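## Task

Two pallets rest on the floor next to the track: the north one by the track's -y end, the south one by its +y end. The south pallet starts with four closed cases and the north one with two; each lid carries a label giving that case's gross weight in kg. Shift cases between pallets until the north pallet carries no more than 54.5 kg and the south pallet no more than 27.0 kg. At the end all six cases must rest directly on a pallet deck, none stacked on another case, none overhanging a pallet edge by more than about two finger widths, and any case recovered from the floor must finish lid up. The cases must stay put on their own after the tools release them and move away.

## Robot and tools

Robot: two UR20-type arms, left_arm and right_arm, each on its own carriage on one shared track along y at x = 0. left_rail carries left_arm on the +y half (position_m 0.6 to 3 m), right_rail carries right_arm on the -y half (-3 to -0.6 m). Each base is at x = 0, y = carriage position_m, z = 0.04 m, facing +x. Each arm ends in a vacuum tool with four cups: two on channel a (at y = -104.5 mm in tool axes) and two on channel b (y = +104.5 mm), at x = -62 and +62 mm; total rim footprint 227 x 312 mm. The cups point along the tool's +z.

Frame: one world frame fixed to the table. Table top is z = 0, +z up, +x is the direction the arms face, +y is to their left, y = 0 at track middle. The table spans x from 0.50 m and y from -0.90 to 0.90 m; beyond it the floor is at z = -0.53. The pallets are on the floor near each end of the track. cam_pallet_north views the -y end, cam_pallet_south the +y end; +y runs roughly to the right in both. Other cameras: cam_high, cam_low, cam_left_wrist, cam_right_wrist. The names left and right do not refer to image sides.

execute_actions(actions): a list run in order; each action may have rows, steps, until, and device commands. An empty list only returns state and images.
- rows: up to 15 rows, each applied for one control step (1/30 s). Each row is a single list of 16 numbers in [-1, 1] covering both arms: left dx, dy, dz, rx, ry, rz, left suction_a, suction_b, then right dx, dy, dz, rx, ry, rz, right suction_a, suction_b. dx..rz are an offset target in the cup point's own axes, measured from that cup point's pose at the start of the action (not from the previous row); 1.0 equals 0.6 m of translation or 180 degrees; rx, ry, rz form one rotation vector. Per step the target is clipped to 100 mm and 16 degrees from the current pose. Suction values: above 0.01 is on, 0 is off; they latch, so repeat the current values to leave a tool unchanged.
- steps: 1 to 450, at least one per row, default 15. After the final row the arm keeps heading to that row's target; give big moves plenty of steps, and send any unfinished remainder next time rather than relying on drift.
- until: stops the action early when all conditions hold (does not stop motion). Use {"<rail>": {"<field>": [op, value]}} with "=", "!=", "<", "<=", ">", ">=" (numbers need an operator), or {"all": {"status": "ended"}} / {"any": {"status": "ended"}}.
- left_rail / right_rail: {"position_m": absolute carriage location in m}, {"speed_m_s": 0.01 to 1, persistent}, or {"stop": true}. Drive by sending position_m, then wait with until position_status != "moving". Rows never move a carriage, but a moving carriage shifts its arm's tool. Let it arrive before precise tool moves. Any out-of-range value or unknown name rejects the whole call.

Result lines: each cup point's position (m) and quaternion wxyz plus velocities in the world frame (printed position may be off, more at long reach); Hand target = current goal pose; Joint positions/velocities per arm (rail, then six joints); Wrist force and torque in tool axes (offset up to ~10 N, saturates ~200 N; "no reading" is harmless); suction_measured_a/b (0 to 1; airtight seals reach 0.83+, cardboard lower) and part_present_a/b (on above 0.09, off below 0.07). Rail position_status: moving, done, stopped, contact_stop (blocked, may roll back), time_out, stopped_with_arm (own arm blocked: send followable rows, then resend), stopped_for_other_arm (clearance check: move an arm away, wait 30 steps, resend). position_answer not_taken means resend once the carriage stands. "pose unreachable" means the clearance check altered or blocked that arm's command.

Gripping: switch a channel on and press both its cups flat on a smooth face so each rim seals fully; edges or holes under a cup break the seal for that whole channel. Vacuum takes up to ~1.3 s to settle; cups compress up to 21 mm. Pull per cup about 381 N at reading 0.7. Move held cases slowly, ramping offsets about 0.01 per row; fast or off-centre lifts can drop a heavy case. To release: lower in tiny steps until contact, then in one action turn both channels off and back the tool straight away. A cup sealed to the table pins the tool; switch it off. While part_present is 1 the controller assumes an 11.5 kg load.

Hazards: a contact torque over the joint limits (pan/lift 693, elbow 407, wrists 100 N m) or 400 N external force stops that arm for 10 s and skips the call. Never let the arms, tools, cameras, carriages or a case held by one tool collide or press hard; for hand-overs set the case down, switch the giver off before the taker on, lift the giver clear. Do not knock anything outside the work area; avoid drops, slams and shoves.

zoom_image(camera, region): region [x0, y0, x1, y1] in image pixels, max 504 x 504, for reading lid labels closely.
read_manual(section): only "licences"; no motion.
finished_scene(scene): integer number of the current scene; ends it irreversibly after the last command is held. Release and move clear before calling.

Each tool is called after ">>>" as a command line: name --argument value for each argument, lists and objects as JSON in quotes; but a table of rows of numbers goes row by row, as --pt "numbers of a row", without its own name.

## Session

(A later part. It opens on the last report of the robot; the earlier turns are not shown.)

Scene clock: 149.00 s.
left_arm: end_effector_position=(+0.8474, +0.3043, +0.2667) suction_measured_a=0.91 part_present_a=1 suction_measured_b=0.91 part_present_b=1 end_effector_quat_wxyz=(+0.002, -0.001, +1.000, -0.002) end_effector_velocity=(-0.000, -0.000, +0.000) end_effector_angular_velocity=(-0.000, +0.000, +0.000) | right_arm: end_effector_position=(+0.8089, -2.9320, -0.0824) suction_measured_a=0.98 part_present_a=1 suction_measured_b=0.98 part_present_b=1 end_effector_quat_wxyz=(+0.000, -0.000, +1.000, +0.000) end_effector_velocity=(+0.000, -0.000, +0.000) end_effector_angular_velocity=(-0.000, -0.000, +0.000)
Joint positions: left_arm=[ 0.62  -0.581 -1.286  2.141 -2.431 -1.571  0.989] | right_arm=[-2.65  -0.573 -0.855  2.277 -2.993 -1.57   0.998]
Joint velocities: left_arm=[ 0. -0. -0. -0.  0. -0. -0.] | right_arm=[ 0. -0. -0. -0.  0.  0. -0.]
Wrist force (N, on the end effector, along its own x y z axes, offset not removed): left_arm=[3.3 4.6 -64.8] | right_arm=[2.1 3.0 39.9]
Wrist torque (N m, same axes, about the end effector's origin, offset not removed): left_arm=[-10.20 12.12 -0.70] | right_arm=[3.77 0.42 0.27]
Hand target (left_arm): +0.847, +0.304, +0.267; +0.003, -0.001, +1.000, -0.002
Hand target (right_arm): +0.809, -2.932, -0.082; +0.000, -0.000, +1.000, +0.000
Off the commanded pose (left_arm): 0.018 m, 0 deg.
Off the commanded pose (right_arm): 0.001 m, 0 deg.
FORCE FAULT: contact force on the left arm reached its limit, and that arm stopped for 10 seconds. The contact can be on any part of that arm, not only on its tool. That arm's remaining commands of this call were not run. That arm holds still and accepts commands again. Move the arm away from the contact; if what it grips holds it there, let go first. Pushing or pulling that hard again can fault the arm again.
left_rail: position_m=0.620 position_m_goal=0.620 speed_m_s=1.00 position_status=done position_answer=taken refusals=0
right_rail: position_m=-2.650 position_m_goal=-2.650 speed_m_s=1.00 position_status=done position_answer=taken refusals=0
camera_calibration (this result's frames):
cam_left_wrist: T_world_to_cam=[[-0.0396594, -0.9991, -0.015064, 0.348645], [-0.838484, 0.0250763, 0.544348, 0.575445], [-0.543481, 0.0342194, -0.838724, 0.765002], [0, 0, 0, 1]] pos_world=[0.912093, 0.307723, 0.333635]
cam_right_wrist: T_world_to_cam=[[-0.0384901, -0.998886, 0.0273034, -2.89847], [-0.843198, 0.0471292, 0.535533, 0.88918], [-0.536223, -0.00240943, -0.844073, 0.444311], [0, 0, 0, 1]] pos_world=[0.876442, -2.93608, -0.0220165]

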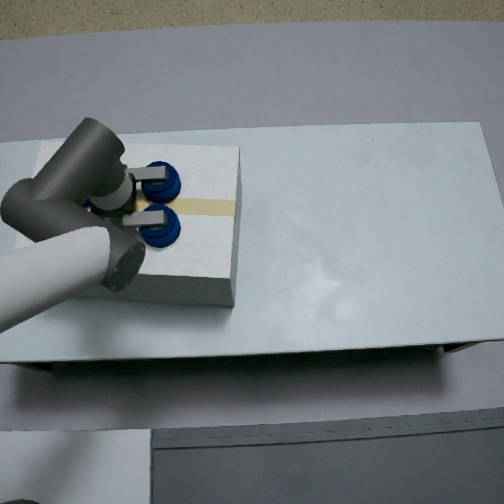

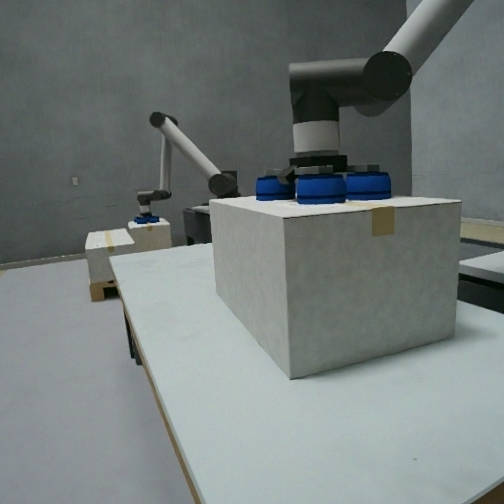

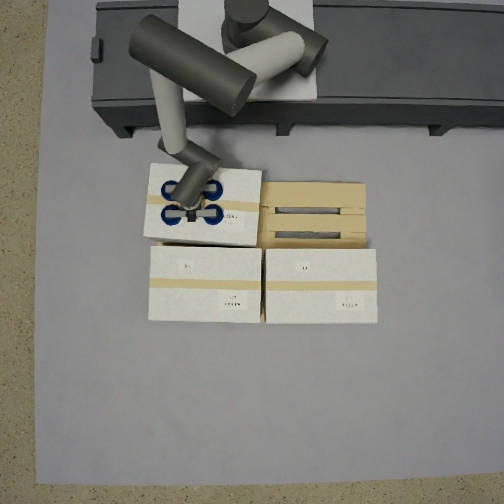

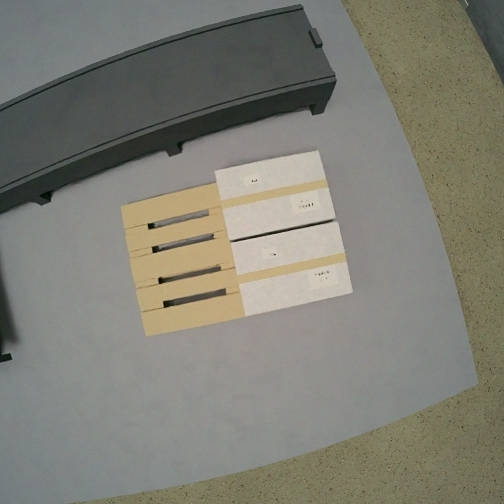

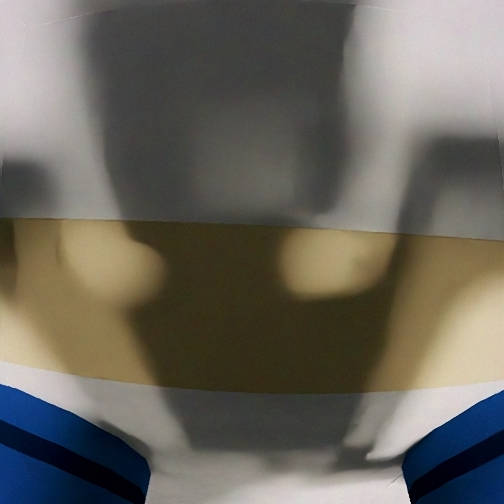

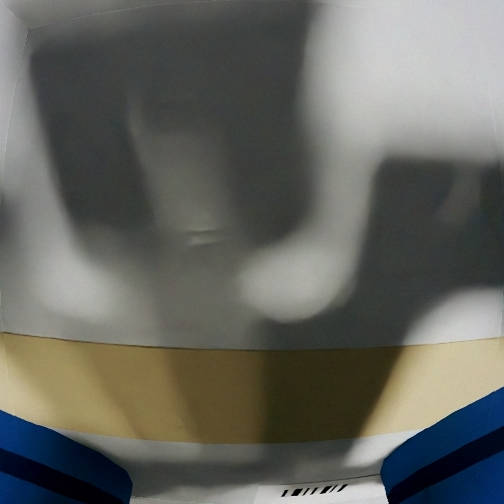

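>>> execute_actions --actions '[{"rows":[[0,0,-0.5,0,0,0,0,0,0,0.03,0.03,0,0,0,1,1]],"steps":40},{"left_rail":{"position_m":1.6},"steps":90,"until":{"all":{"status":"ended"}}}]'

Scene clock: 154.83 s.
left_arm: end_effector_position=(+0.8462, +1.2850, +0.5667) suction_measured_a=0.00 part_present_a=0 suction_measured_b=0.00 part_present_b=0 end_effector_quat_wxyz=(+0.003, -0.001, +1.000, -0.002) end_effector_velocity=(-0.000, +0.000, +0.000) end_effector_angular_velocity=(+0.000, -0.000, +0.000) | right_arm: end_effector_position=(+0.8089, -2.9140, -0.1004) suction_measured_a=0.98 part_present_a=1 suction_measured_b=0.98 part_present_b=1 end_effector_quat_wxyz=(+0.000, -0.000, +1.000, +0.000) end_effector_velocity=(-0.000, +0.000, -0.000) end_effector_angular_velocity=(+0.000, +0.000, +0.000)
Joint positions: left_arm=[ 1.6   -0.581 -1.516  1.914 -1.976 -1.571  0.989] | right_arm=[-2.65  -0.554 -0.829  2.283 -3.025 -1.57   1.016]
Joint velocities: left_arm=[ 0.  0. -0.  0.  0.  0. -0.] | right_arm=[ 0.  0.  0. -0. -0. -0. -0.]
Wrist force (N, on the end effector, along its own x y z axes, offset not removed): left_arm=[-8.7 -3.1 -2.3] | right_arm=[0.3 4.6 36.3]
Wrist torque (N m, same axes, about the end effector's origin, offset not removed): left_arm=[0.19 1.56 -0.50] | right_arm=[3.95 0.63 0.19]
Hand target (left_arm): +0.846, +1.285, +0.567; +0.002, -0.001, +1.000, -0.002
Hand target (right_arm): +0.809, -2.914, -0.100; +0.000, -0.000, +1.000, +0.000
Off the commanded pose (left_arm): 0.000 m, 0 deg.
Off the commanded pose (right_arm): 0.000 m, 0 deg.
left_rail: position_m=1.600 position_m_goal=1.600 speed_m_s=1.00 position_status=done position_answer=taken refusals=0
right_rail: position_m=-2.650 position_m_goal=-2.650 speed_m_s=1.00 position_status=done position_answer=taken refusals=0
camera_calibration (this result's frames):
cam_left_wrist: T_world_to_cam=[[-0.0395825, -0.999104, -0.0149752, 1.33283], [-0.838529, 0.0250628, 0.54428, 0.386575], [-0.543417, 0.0341011, -0.83877, 0.98253], [0, 0, 0, 1]] pos_world=[0.910835, 1.28844, 0.63367]
cam_right_wrist: T_world_to_cam=[[-0.0384897, -0.998886, 0.0272982, -2.87998], [-0.843191, 0.0471261, 0.535545, 0.897962], [-0.536235, -0.00240463, -0.844065, 0.429162], [0, 0, 0, 1]] pos_world=[0.876435, -2.91806, -0.0400402]

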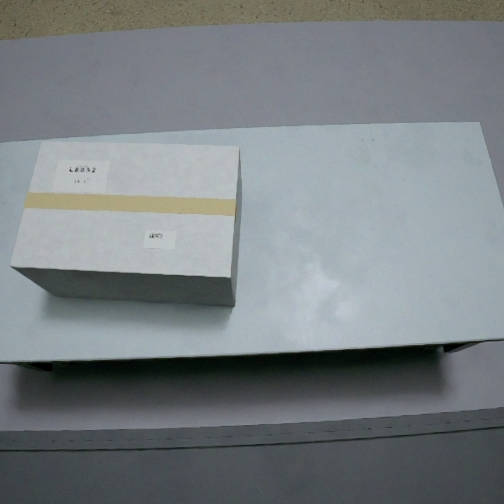

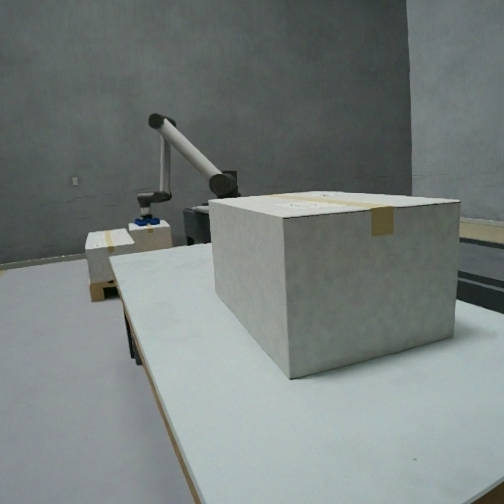

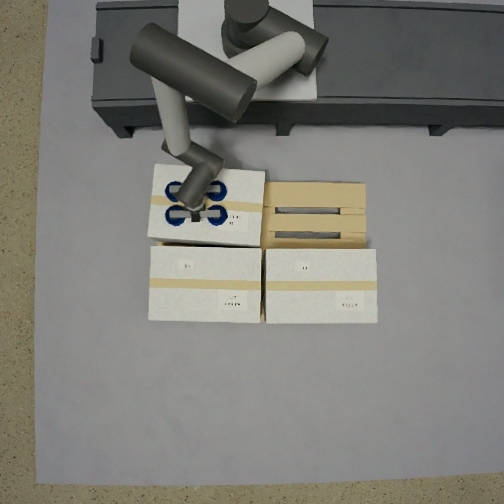

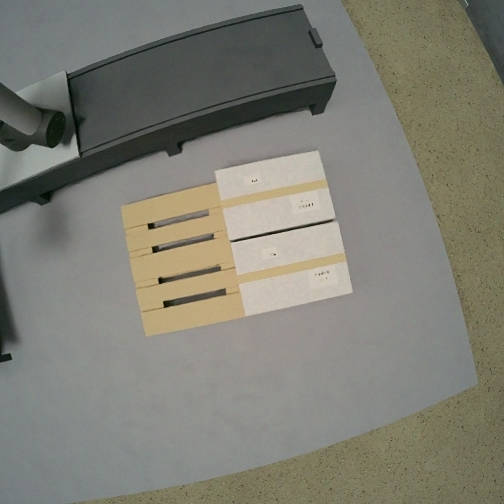

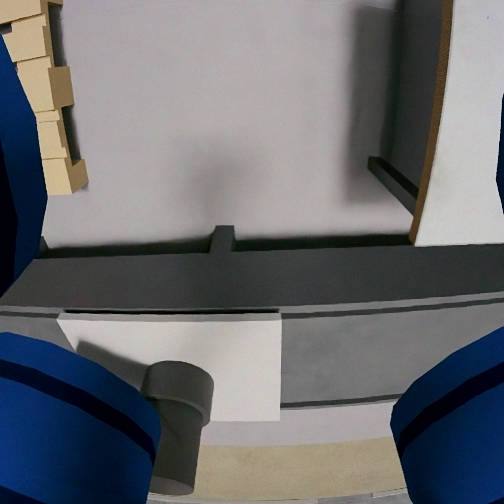

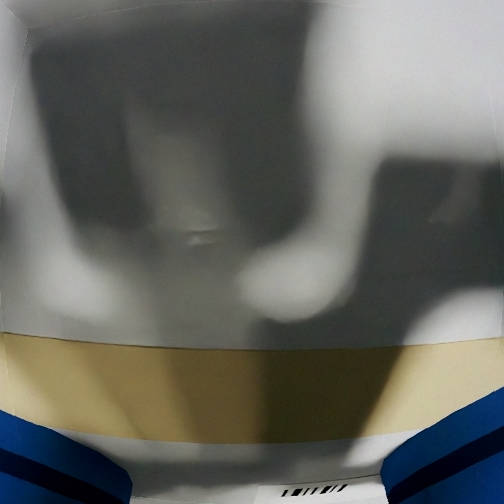

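>>> execute_actions --actions '[{"rows":[[0,0,0,0,0,0,0,0,0,0,0.025,0,0,0,1,1]],"steps":30}]'

Scene clock: 157.80 s.
left_arm: end_effector_position=(+0.8462, +1.2850, +0.5666) suction_measured_a=0.00 part_present_a=0 suction_measured_b=0.00 part_present_b=0 end_effector_quat_wxyz=(+0.002, -0.001, +1.000, -0.002) end_effector_velocity=(+0.000, -0.000, -0.000) end_effector_angular_velocity=(+0.000, +0.000, -0.000) | right_arm: end_effector_position=(+0.8089, -2.9140, -0.1154) suction_measured_a=0.98 part_present_a=1 suction_measured_b=0.98 part_present_b=1 end_effector_quat_wxyz=(+0.000, -0.000, +1.000, +0.000) end_effector_velocity=(+0.000, +0.000, -0.000) end_effector_angular_velocity=(+0.000, -0.000, -0.000)
Joint positions: left_arm=[ 1.6   -0.581 -1.515  1.914 -1.976 -1.571  0.989] | right_arm=[-2.65  -0.554 -0.806  2.28  -3.045 -1.57   1.016]
Joint velocities: left_arm=[ 0. -0.  0. -0.  0. -0. -0.] | right_arm=[ 0. -0.  0. -0. -0.  0.  0.]
Wrist force (N, on the end effector, along its own x y z axes, offset not removed): left_arm=[-9.8 -2.0 -2.3] | right_arm=[-1.1 4.2 42.9]
Wrist torque (N m, same axes, about the end effector's origin, offset not removed): left_arm=[0.07 1.86 -0.42] | right_arm=[3.98 0.74 0.18]
Hand target (left_arm): +0.846, +1.285, +0.567; +0.003, -0.001, +1.000, -0.002
Hand target (right_arm): +0.809, -2.914, -0.115; +0.000, -0.000, +1.000, +0.000
Off the commanded pose (left_arm): 0.000 m, 0 deg.
Off the commanded pose (right_arm): 0.000 m, 0 deg.
left_rail: position_m=1.600 position_m_goal=1.600 speed_m_s=1.00 position_status=done position_answer=taken refusals=0
right_rail: position_m=-2.650 position_m_goal=-2.650 speed_m_s=1.00 position_status=done position_answer=taken refusals=0
camera_calibration (this result's frames):
cam_left_wrist: T_world_to_cam=[[-0.0396586, -0.9991, -0.0150614, 1.33285], [-0.838487, 0.0250772, 0.544345, 0.386559], [-0.543477, 0.0342167, -0.838726, 0.982327], [0, 0, 0, 1]] pos_world=[0.910856, 1.28835, 0.633557]
cam_right_wrist: T_world_to_cam=[[-0.0384884, -0.998886, 0.0273069, -2.87957], [-0.843192, 0.0471296, 0.535543, 0.906004], [-0.536233, -0.00241277, -0.844067, 0.416474], [0, 0, 0, 1]] pos_world=[0.876433, -2.91805, -0.0550398]

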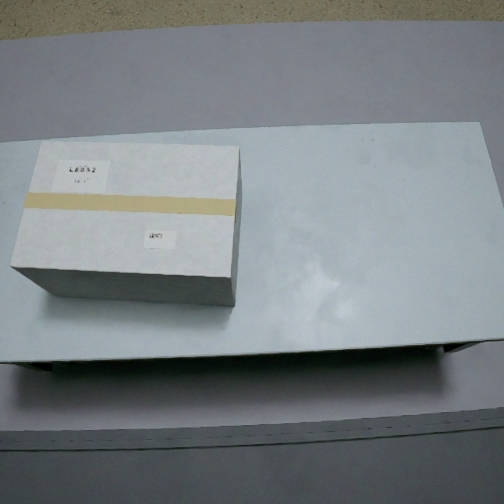

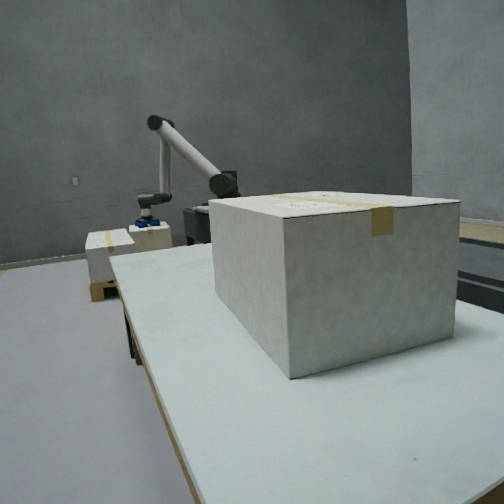

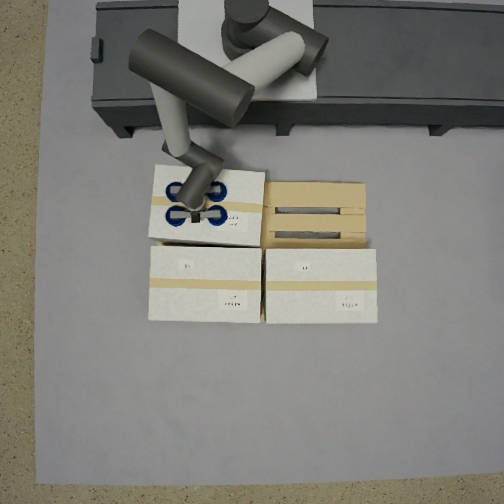

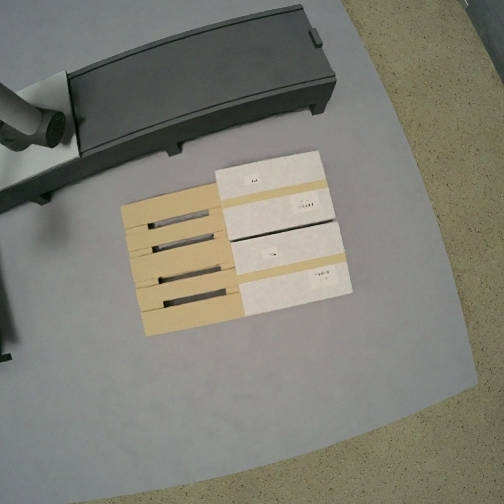

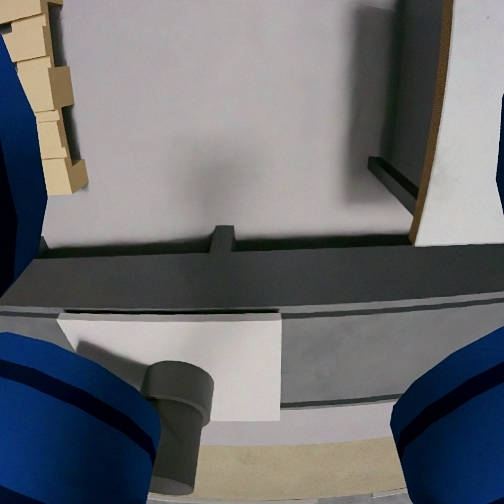

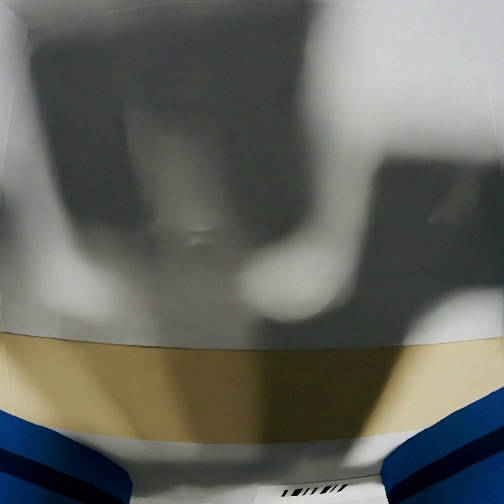

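>>> execute_actions --actions '[{"rows":[[0,0,0,0,0,0,0,0,0,0,0.02,0,0,0,1,1]],"steps":30}]'

Scene clock: 160.53 s.
left_arm: end_effector_position=(+0.8462, +1.2850, +0.5667) suction_measured_a=0.00 part_present_a=0 suction_measured_b=0.00 part_present_b=0 end_effector_quat_wxyz=(+0.003, -0.001, +1.000, -0.002) end_effector_velocity=(+0.000, -0.000, -0.000) end_effector_angular_velocity=(+0.000, +0.000, -0.000) | right_arm: end_effector_position=(+0.8089, -2.9139, -0.1274) suction_measured_a=0.98 part_present_a=1 suction_measured_b=0.98 part_present_b=1 end_effector_quat_wxyz=(+0.000, -0.000, +1.000, +0.000) end_effector_velocity=(-0.000, -0.000, -0.000) end_effector_angular_velocity=(-0.000, +0.000, -0.000)
Joint positions: left_arm=[ 1.6   -0.581 -1.516  1.914 -1.976 -1.571  0.989] | right_arm=[-2.65  -0.554 -0.788  2.277 -3.06  -1.57   1.016]
Joint velocities: left_arm=[ 0. -0.  0. -0. -0. -0. -0.] | right_arm=[ 0. -0.  0. -0. -0. -0.  0.]
Wrist force (N, on the end effector, along its own x y z axes, offset not removed): left_arm=[-7.9 -4.2 -4.3] | right_arm=[2.1 1.3 40.0]
Wrist torque (N m, same axes, about the end effector's origin, offset not removed): left_arm=[-0.10 1.56 -0.33] | right_arm=[3.50 0.32 0.38]
Hand target (left_arm): +0.846, +1.285, +0.567; +0.002, -0.001, +1.000, -0.002
Hand target (right_arm): +0.809, -2.914, -0.127; +0.000, -0.000, +1.000, +0.000
Off the commanded pose (left_arm): 0.000 m, 0 deg.
Off the commanded pose (right_arm): 0.000 m, 0 deg.
left_rail: position_m=1.600 position_m_goal=1.600 speed_m_s=1.00 position_status=done position_answer=taken refusals=0
right_rail: position_m=-2.650 position_m_goal=-2.650 speed_m_s=1.00 position_status=done position_answer=taken refusals=0
camera_calibration (this result's frames):
cam_left_wrist: T_world_to_cam=[[-0.0395826, -0.999104, -0.014976, 1.33283], [-0.838529, 0.0250625, 0.544281, 0.386576], [-0.543418, 0.0341018, -0.83877, 0.982529], [0, 0, 0, 1]] pos_world=[0.910835, 1.28844, 0.63367]
cam_right_wrist: T_world_to_cam=[[-0.0384891, -0.998887, 0.0272749, -2.87923], [-0.843206, 0.047113, 0.535522, 0.912393], [-0.536211, -0.00238659, -0.844081, 0.406404], [0, 0, 0, 1]] pos_world=[0.876435, -2.91804, -0.0670377]

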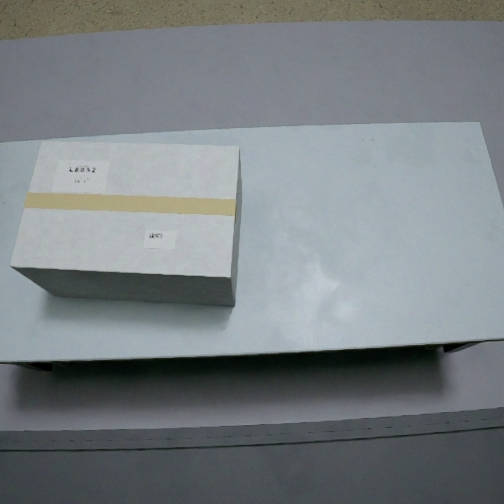

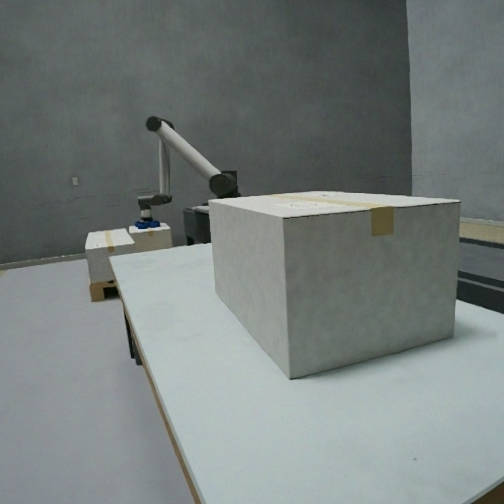

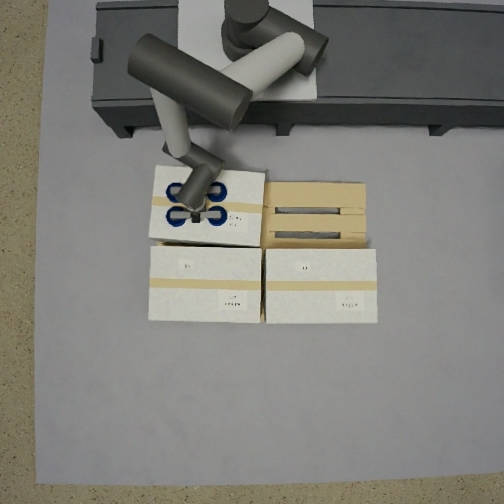

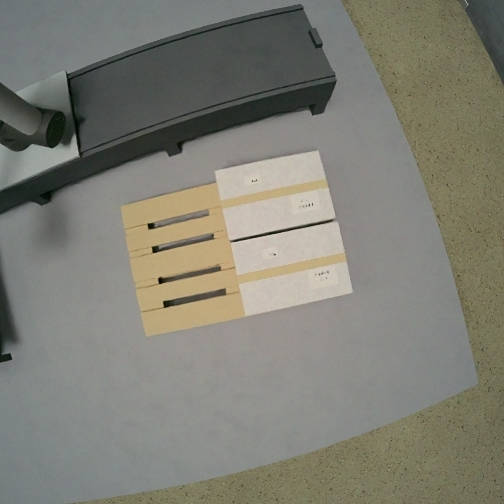

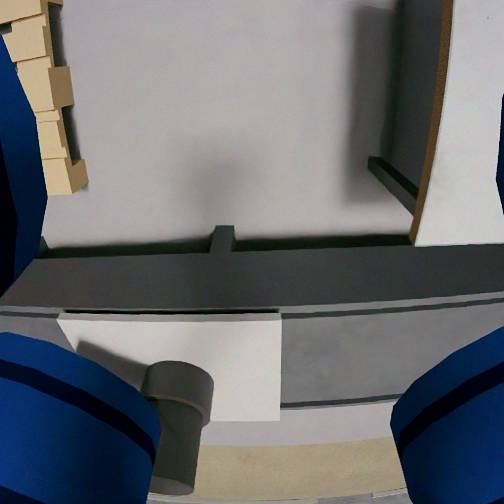

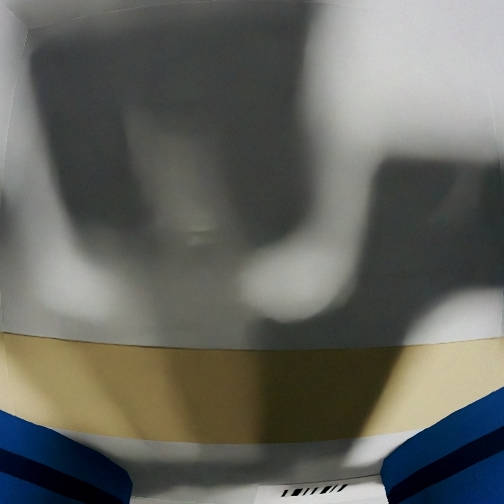

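>>> execute_actions --actions '[{"rows":[[0,0,0,0,0,0,0,0,0,0,0.02,0,0,0,1,1]],"steps":30}]'

Scene clock: 163.63 s.
left_arm: end_effector_position=(+0.8462, +1.2850, +0.5666) suction_measured_a=0.00 part_present_a=0 suction_measured_b=0.00 part_present_b=0 end_effector_quat_wxyz=(+0.002, -0.001, +1.000, -0.002) end_effector_velocity=(+0.000, -0.000, -0.000) end_effector_angular_velocity=(+0.000, +0.000, -0.000) | right_arm: end_effector_position=(+0.8089, -2.9139, -0.1394) suction_measured_a=0.98 part_present_a=1 suction_measured_b=0.98 part_present_b=1 end_effector_quat_wxyz=(+0.000, -0.000, +1.000, +0.000) end_effector_velocity=(-0.000, +0.000, -0.000) end_effector_angular_velocity=(+0.000, -0.000, -0.000)
Joint positions: left_arm=[ 1.6   -0.581 -1.515  1.914 -1.976 -1.571  0.989] | right_arm=[-2.65  -0.554 -0.769  2.274 -3.075 -1.57   1.016]
Joint velocities: left_arm=[ 0. -0.  0. -0.  0. -0. -0.] | right_arm=[ 0.  0.  0. -0. -0.  0.  0.]
Wrist force (N, on the end effector, along its own x y z axes, offset not removed): left_arm=[-3.1 -6.5 -2.0] | right_arm=[-2.0 3.0 38.6]
Wrist torque (N m, same axes, about the end effector's origin, offset not removed): left_arm=[-0.51 0.97 -0.30] | right_arm=[3.82 0.95 0.28]
Hand target (left_arm): +0.846, +1.285, +0.567; +0.003, -0.001, +1.000, -0.002
Hand target (right_arm): +0.809, -2.914, -0.139; +0.000, -0.000, +1.000, +0.000
Off the commanded pose (left_arm): 0.000 m, 0 deg.
Off the commanded pose (right_arm): 0.000 m, 0 deg.
left_rail: position_m=1.600 position_m_goal=1.600 speed_m_s=1.00 position_status=done position_answer=taken refusals=0
right_rail: position_m=-2.650 position_m_goal=-2.650 speed_m_s=1.00 position_status=done position_answer=taken refusals=0
camera_calibration (this result's frames):
cam_left_wrist: T_world_to_cam=[[-0.0396587, -0.9991, -0.0150612, 1.33285], [-0.838487, 0.0250774, 0.544345, 0.386559], [-0.543477, 0.0342166, -0.838726, 0.982327], [0, 0, 0, 1]] pos_world=[0.910856, 1.28835, 0.633557]
cam_right_wrist: T_world_to_cam=[[-0.0384892, -0.998887, 0.0272787, -2.8789], [-0.843209, 0.0471151, 0.535518, 0.918824], [-0.536207, -0.00238997, -0.844083, 0.396261], [0, 0, 0, 1]] pos_world=[0.876432, -2.91804, -0.0790367]

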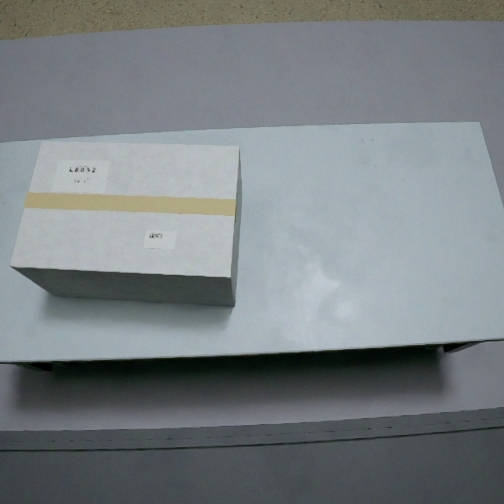

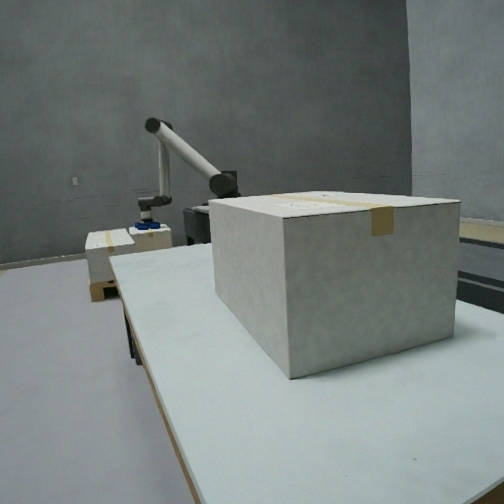

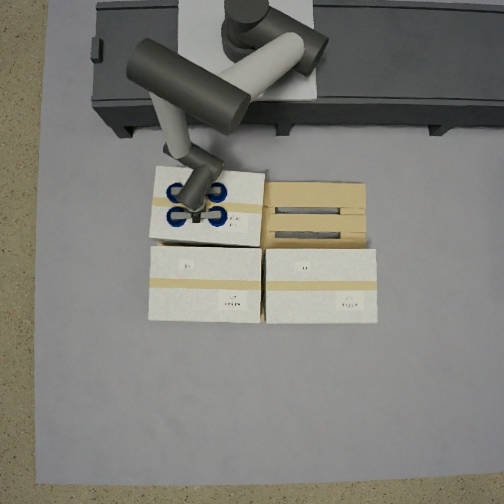

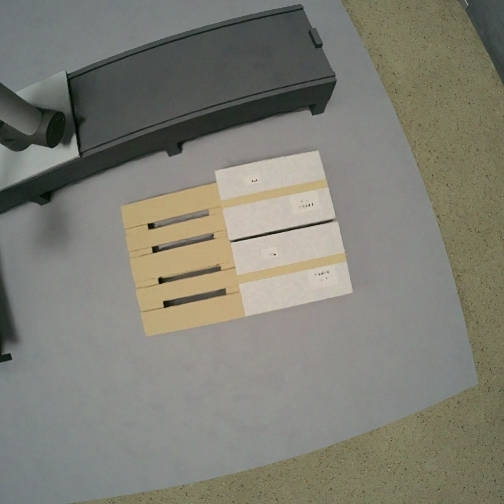

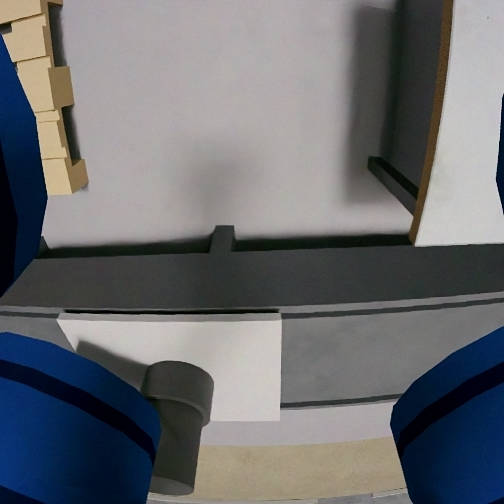

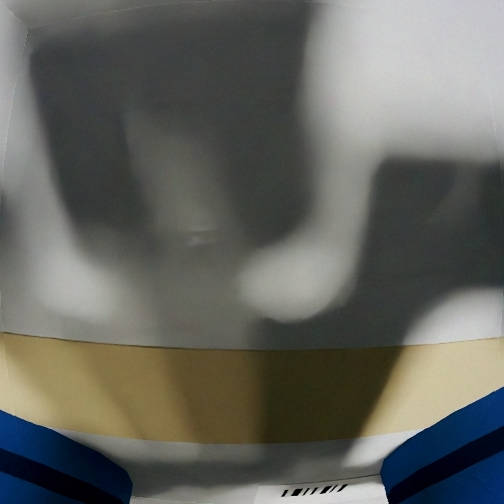

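>>> execute_actions --actions '[{"rows":[[0,0,0,0,0,0,0,0,0,0,0.02,0,0,0,1,1]],"steps":30}]'

Scene clock: 175.53 s.
left_arm: end_effector_position=(+0.8462, +1.2850, +0.5666) suction_measured_a=0.00 part_present_a=0 suction_measured_b=0.00 part_present_b=0 end_effector_quat_wxyz=(+0.002, -0.001, +1.000, -0.002) end_effector_velocity=(-0.000, +0.000, +0.000) end_effector_angular_velocity=(-0.000, -0.000, -0.000) | right_arm: end_effector_position=(+0.8088, -2.9140, -0.1435) suction_measured_a=0.98 part_present_a=1 suction_measured_b=0.98 part_present_b=1 end_effector_quat_wxyz=(+0.001, -0.000, +1.000, -0.000) end_effector_velocity=(-0.000, -0.000, -0.000) end_effector_angular_velocity=(+0.000, +0.000, -0.000)
Joint positions: left_arm=[ 1.6   -0.581 -1.515  1.914 -1.976 -1.571  0.989] | right_arm=[-2.65  -0.554 -0.763  2.274 -3.083 -1.57   1.016]
Joint velocities: left_arm=[ 0.  0. -0.  0.  0.  0.  0.] | right_arm=[ 0. -0.  0. -0.  0.  0. -0.]
Wrist force (N, on the end effector, along its own x y z axes, offset not removed): left_arm=[-0.3 -0.4 -1.3] | right_arm=[30.7 -14.2 -47.4]
Wrist torque (N m, same axes, about the end effector's origin, offset not removed): left_arm=[0.45 0.61 -0.31] | right_arm=[-5.13 0.18 -2.90]
Hand target (left_arm): +0.846, +1.285, +0.567; +0.002, -0.001, +1.000, -0.002
Hand target (right_arm): +0.809, -2.914, -0.144; +0.001, -0.000, +1.000, -0.000
Off the commanded pose (left_arm): 0.000 m, 0 deg.
Off the commanded pose (right_arm): 0.008 m, 0 deg.
FORCE FAULT: contact force on the right arm reached its limit, and that arm stopped for 10 seconds. The contact can be on any part of that arm, not only on its tool. That arm's remaining commands of this call were not run. That arm holds still and accepts commands again. Move the arm away from the contact; if what it grips holds it there, let go first. Pushing or pulling that hard again can fault the arm again.
left_rail: position_m=1.600 position_m_goal=1.600 speed_m_s=1.00 position_status=done position_answer=taken refusals=0
right_rail: position_m=-2.650 position_m_goal=-2.650 speed_m_s=1.00 position_status=done position_answer=taken refusals=0
camera_calibration (this result's frames):
cam_left_wrist: T_world_to_cam=[[-0.039659, -0.9991, -0.0150612, 1.33285], [-0.838487, 0.0250776, 0.544345, 0.386559], [-0.543477, 0.0342168, -0.838726, 0.982327], [0, 0, 0, 1]] pos_world=[0.910856, 1.28835, 0.633557]
cam_right_wrist: T_world_to_cam=[[-0.0385476, -0.998855, 0.0283165, -2.87852], [-0.84405, 0.0477156, 0.534137, 0.923201], [-0.534877, -0.0033108, -0.844923, 0.38889], [0, 0, 0, 1]] pos_world=[0.876276, -2.91799, -0.0830243]

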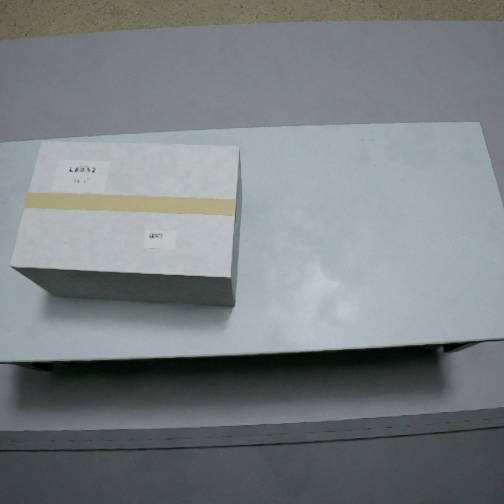

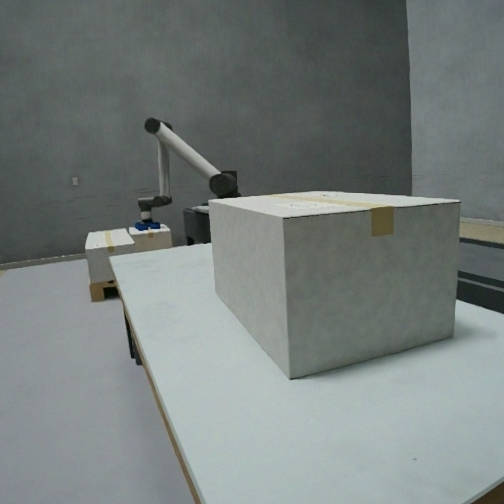

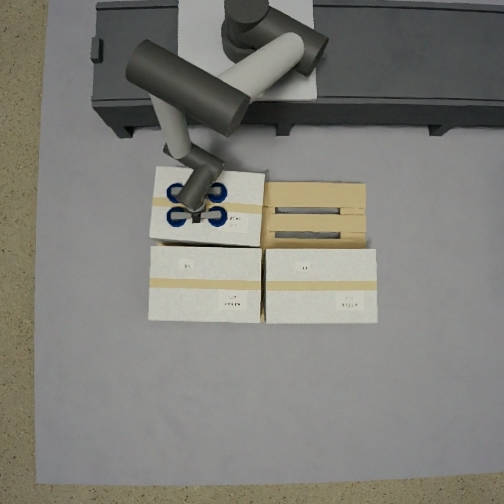

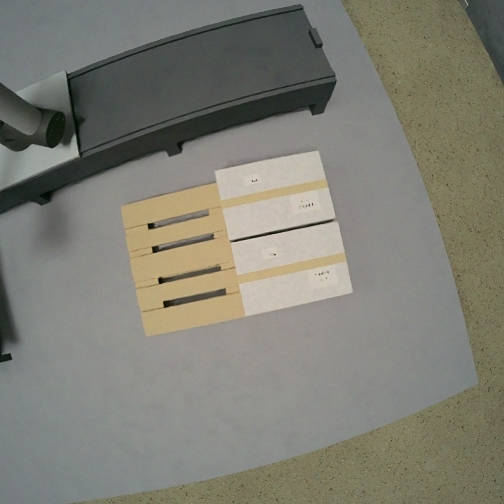

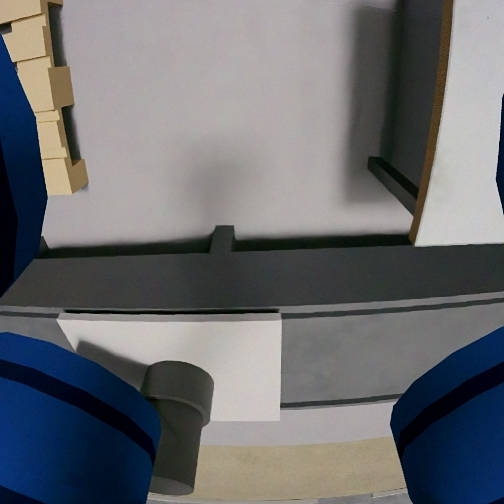

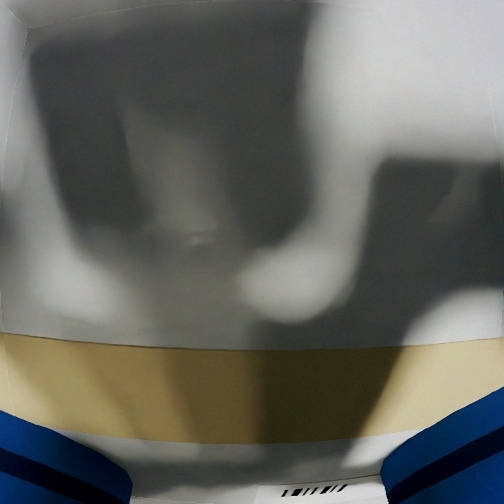

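>>> execute_actions --actions '[{"rows":[[0,0,0,0,0,0,0,0,0,0,-1,0,0,0,0,0]],"steps":60},{"right_rail":{"position_m":-0.62},"rows":[[0,0,0,0,0,0,0,0,-0.07,1,0,0,0,0,0,0]],"steps":150,"until":{"all":{"status":"ended"}}},{"rows":[[0,0,0,0,0,0,0,0,0,0.96,0,0,0,0,0,0]],"steps":60},{"rows":[[0,0,0,0,0,0,0,0,0,0,0.28,0,0,0,1,1]],"steps":45},{"rows":[[0,0,0,0,0,0,0,0,0,0,0.03,0,0,0,1,1]],"steps":60}]'

Scene clock: 192.37 s.
left_arm: end_effector_position=(+0.8462, +1.2850, +0.5666) suction_measured_a=0.00 part_present_a=0 suction_measured_b=0.00 part_present_b=0 end_effector_quat_wxyz=(+0.002, -0.001, +1.000, -0.002) end_effector_velocity=(+0.000, -0.000, -0.000) end_effector_angular_velocity=(+0.000, +0.000, -0.000) | right_arm: end_effector_position=(+0.8494, +0.2931, +0.2694) suction_measured_a=0.98 part_present_a=1 suction_measured_b=0.98 part_present_b=1 end_effector_quat_wxyz=(+0.001, -0.000, +1.000, -0.000) end_effector_velocity=(+0.000, -0.000, -0.000) end_effector_angular_velocity=(-0.000, +0.000, +0.000)
Joint positions: left_arm=[ 1.6   -0.581 -1.515  1.914 -1.976 -1.571  0.989] | right_arm=[-0.62   0.66  -0.974  1.608 -2.206 -1.572  2.23 ]
Joint velocities: left_arm=[ 0. -0.  0. -0.  0.  0.  0.] | right_arm=[ 0. -0.  0. -0.  0. -0. -0.]
Wrist force (N, on the end effector, along its own x y z axes, offset not removed): left_arm=[-7.7 -1.3 -6.9] | right_arm=[-2.2 3.7 -12.7]
Wrist torque (N m, same axes, about the end effector's origin, offset not removed): left_arm=[0.43 1.42 -0.42] | right_arm=[6.42 3.96 0.27]
Hand target (left_arm): +0.846, +1.285, +0.567; +0.002, -0.001, +1.000, -0.002
Hand target (right_arm): +0.849, +0.293, +0.269; +0.001, -0.000, +1.000, -0.000
Off the commanded pose (left_arm): 0.000 m, 0 deg.
Off the commanded pose (right_arm): 0.000 m, 0 deg.
left_rail: position_m=1.600 position_m_goal=1.600 speed_m_s=1.00 position_status=done position_answer=taken refusals=0
right_rail: position_m=-0.620 position_m_goal=-0.620 speed_m_s=1.00 position_status=done position_answer=taken refusals=0
camera_calibration (this result's frames):
cam_left_wrist: T_world_to_cam=[[-0.0396587, -0.9991, -0.0150609, 1.33285], [-0.838487, 0.0250775, 0.544345, 0.386559], [-0.543477, 0.0342164, -0.838726, 0.982328], [0, 0, 0, 1]] pos_world=[0.910856, 1.28835, 0.633557]
cam_right_wrist: T_world_to_cam=[[-0.0385268, -0.998849, 0.0285551, 0.314611], [-0.843598, 0.0478286, 0.534841, 0.583229], [-0.535592, -0.00348332, -0.84447, 0.770597], [0, 0, 0, 1]] pos_world=[0.916857, 0.289038, 0.329827]

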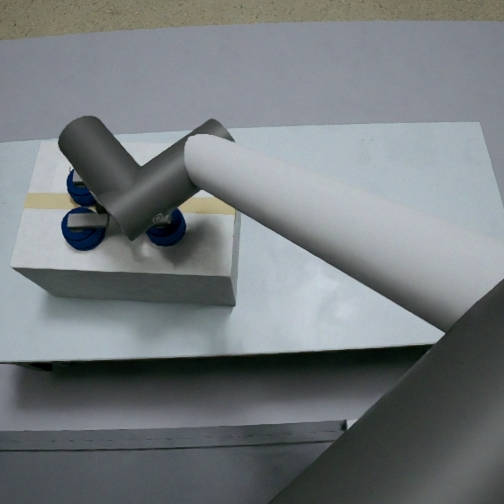

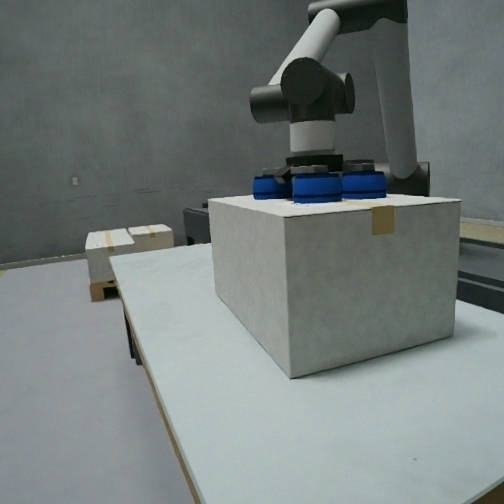

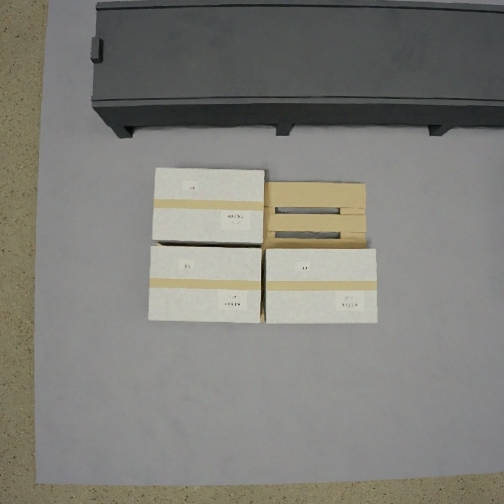

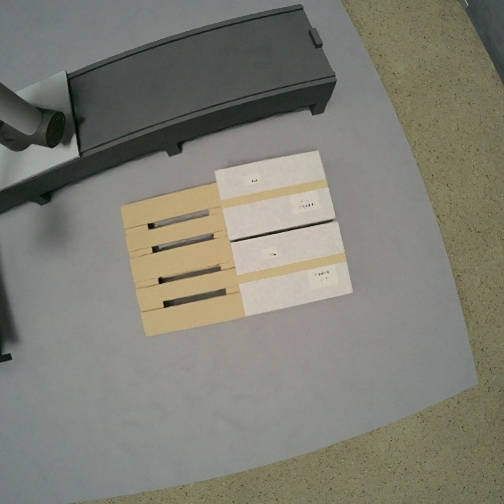

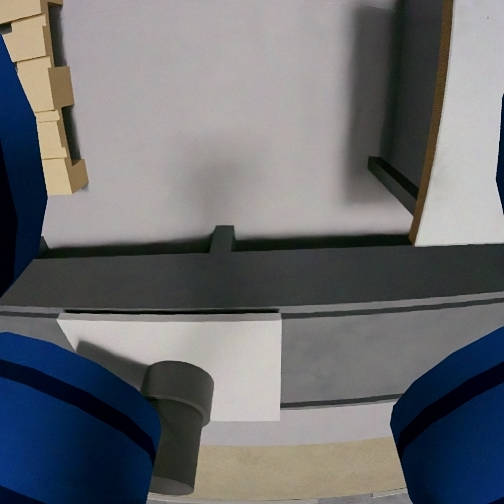

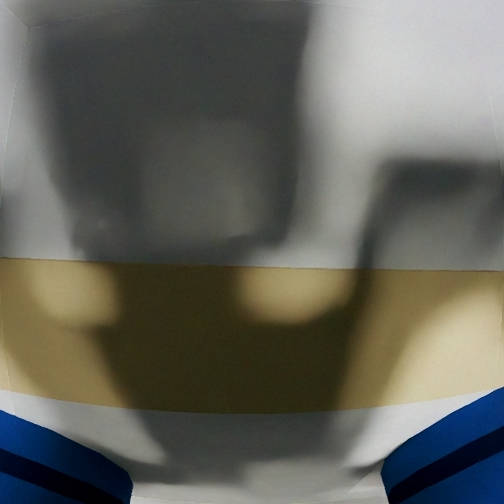

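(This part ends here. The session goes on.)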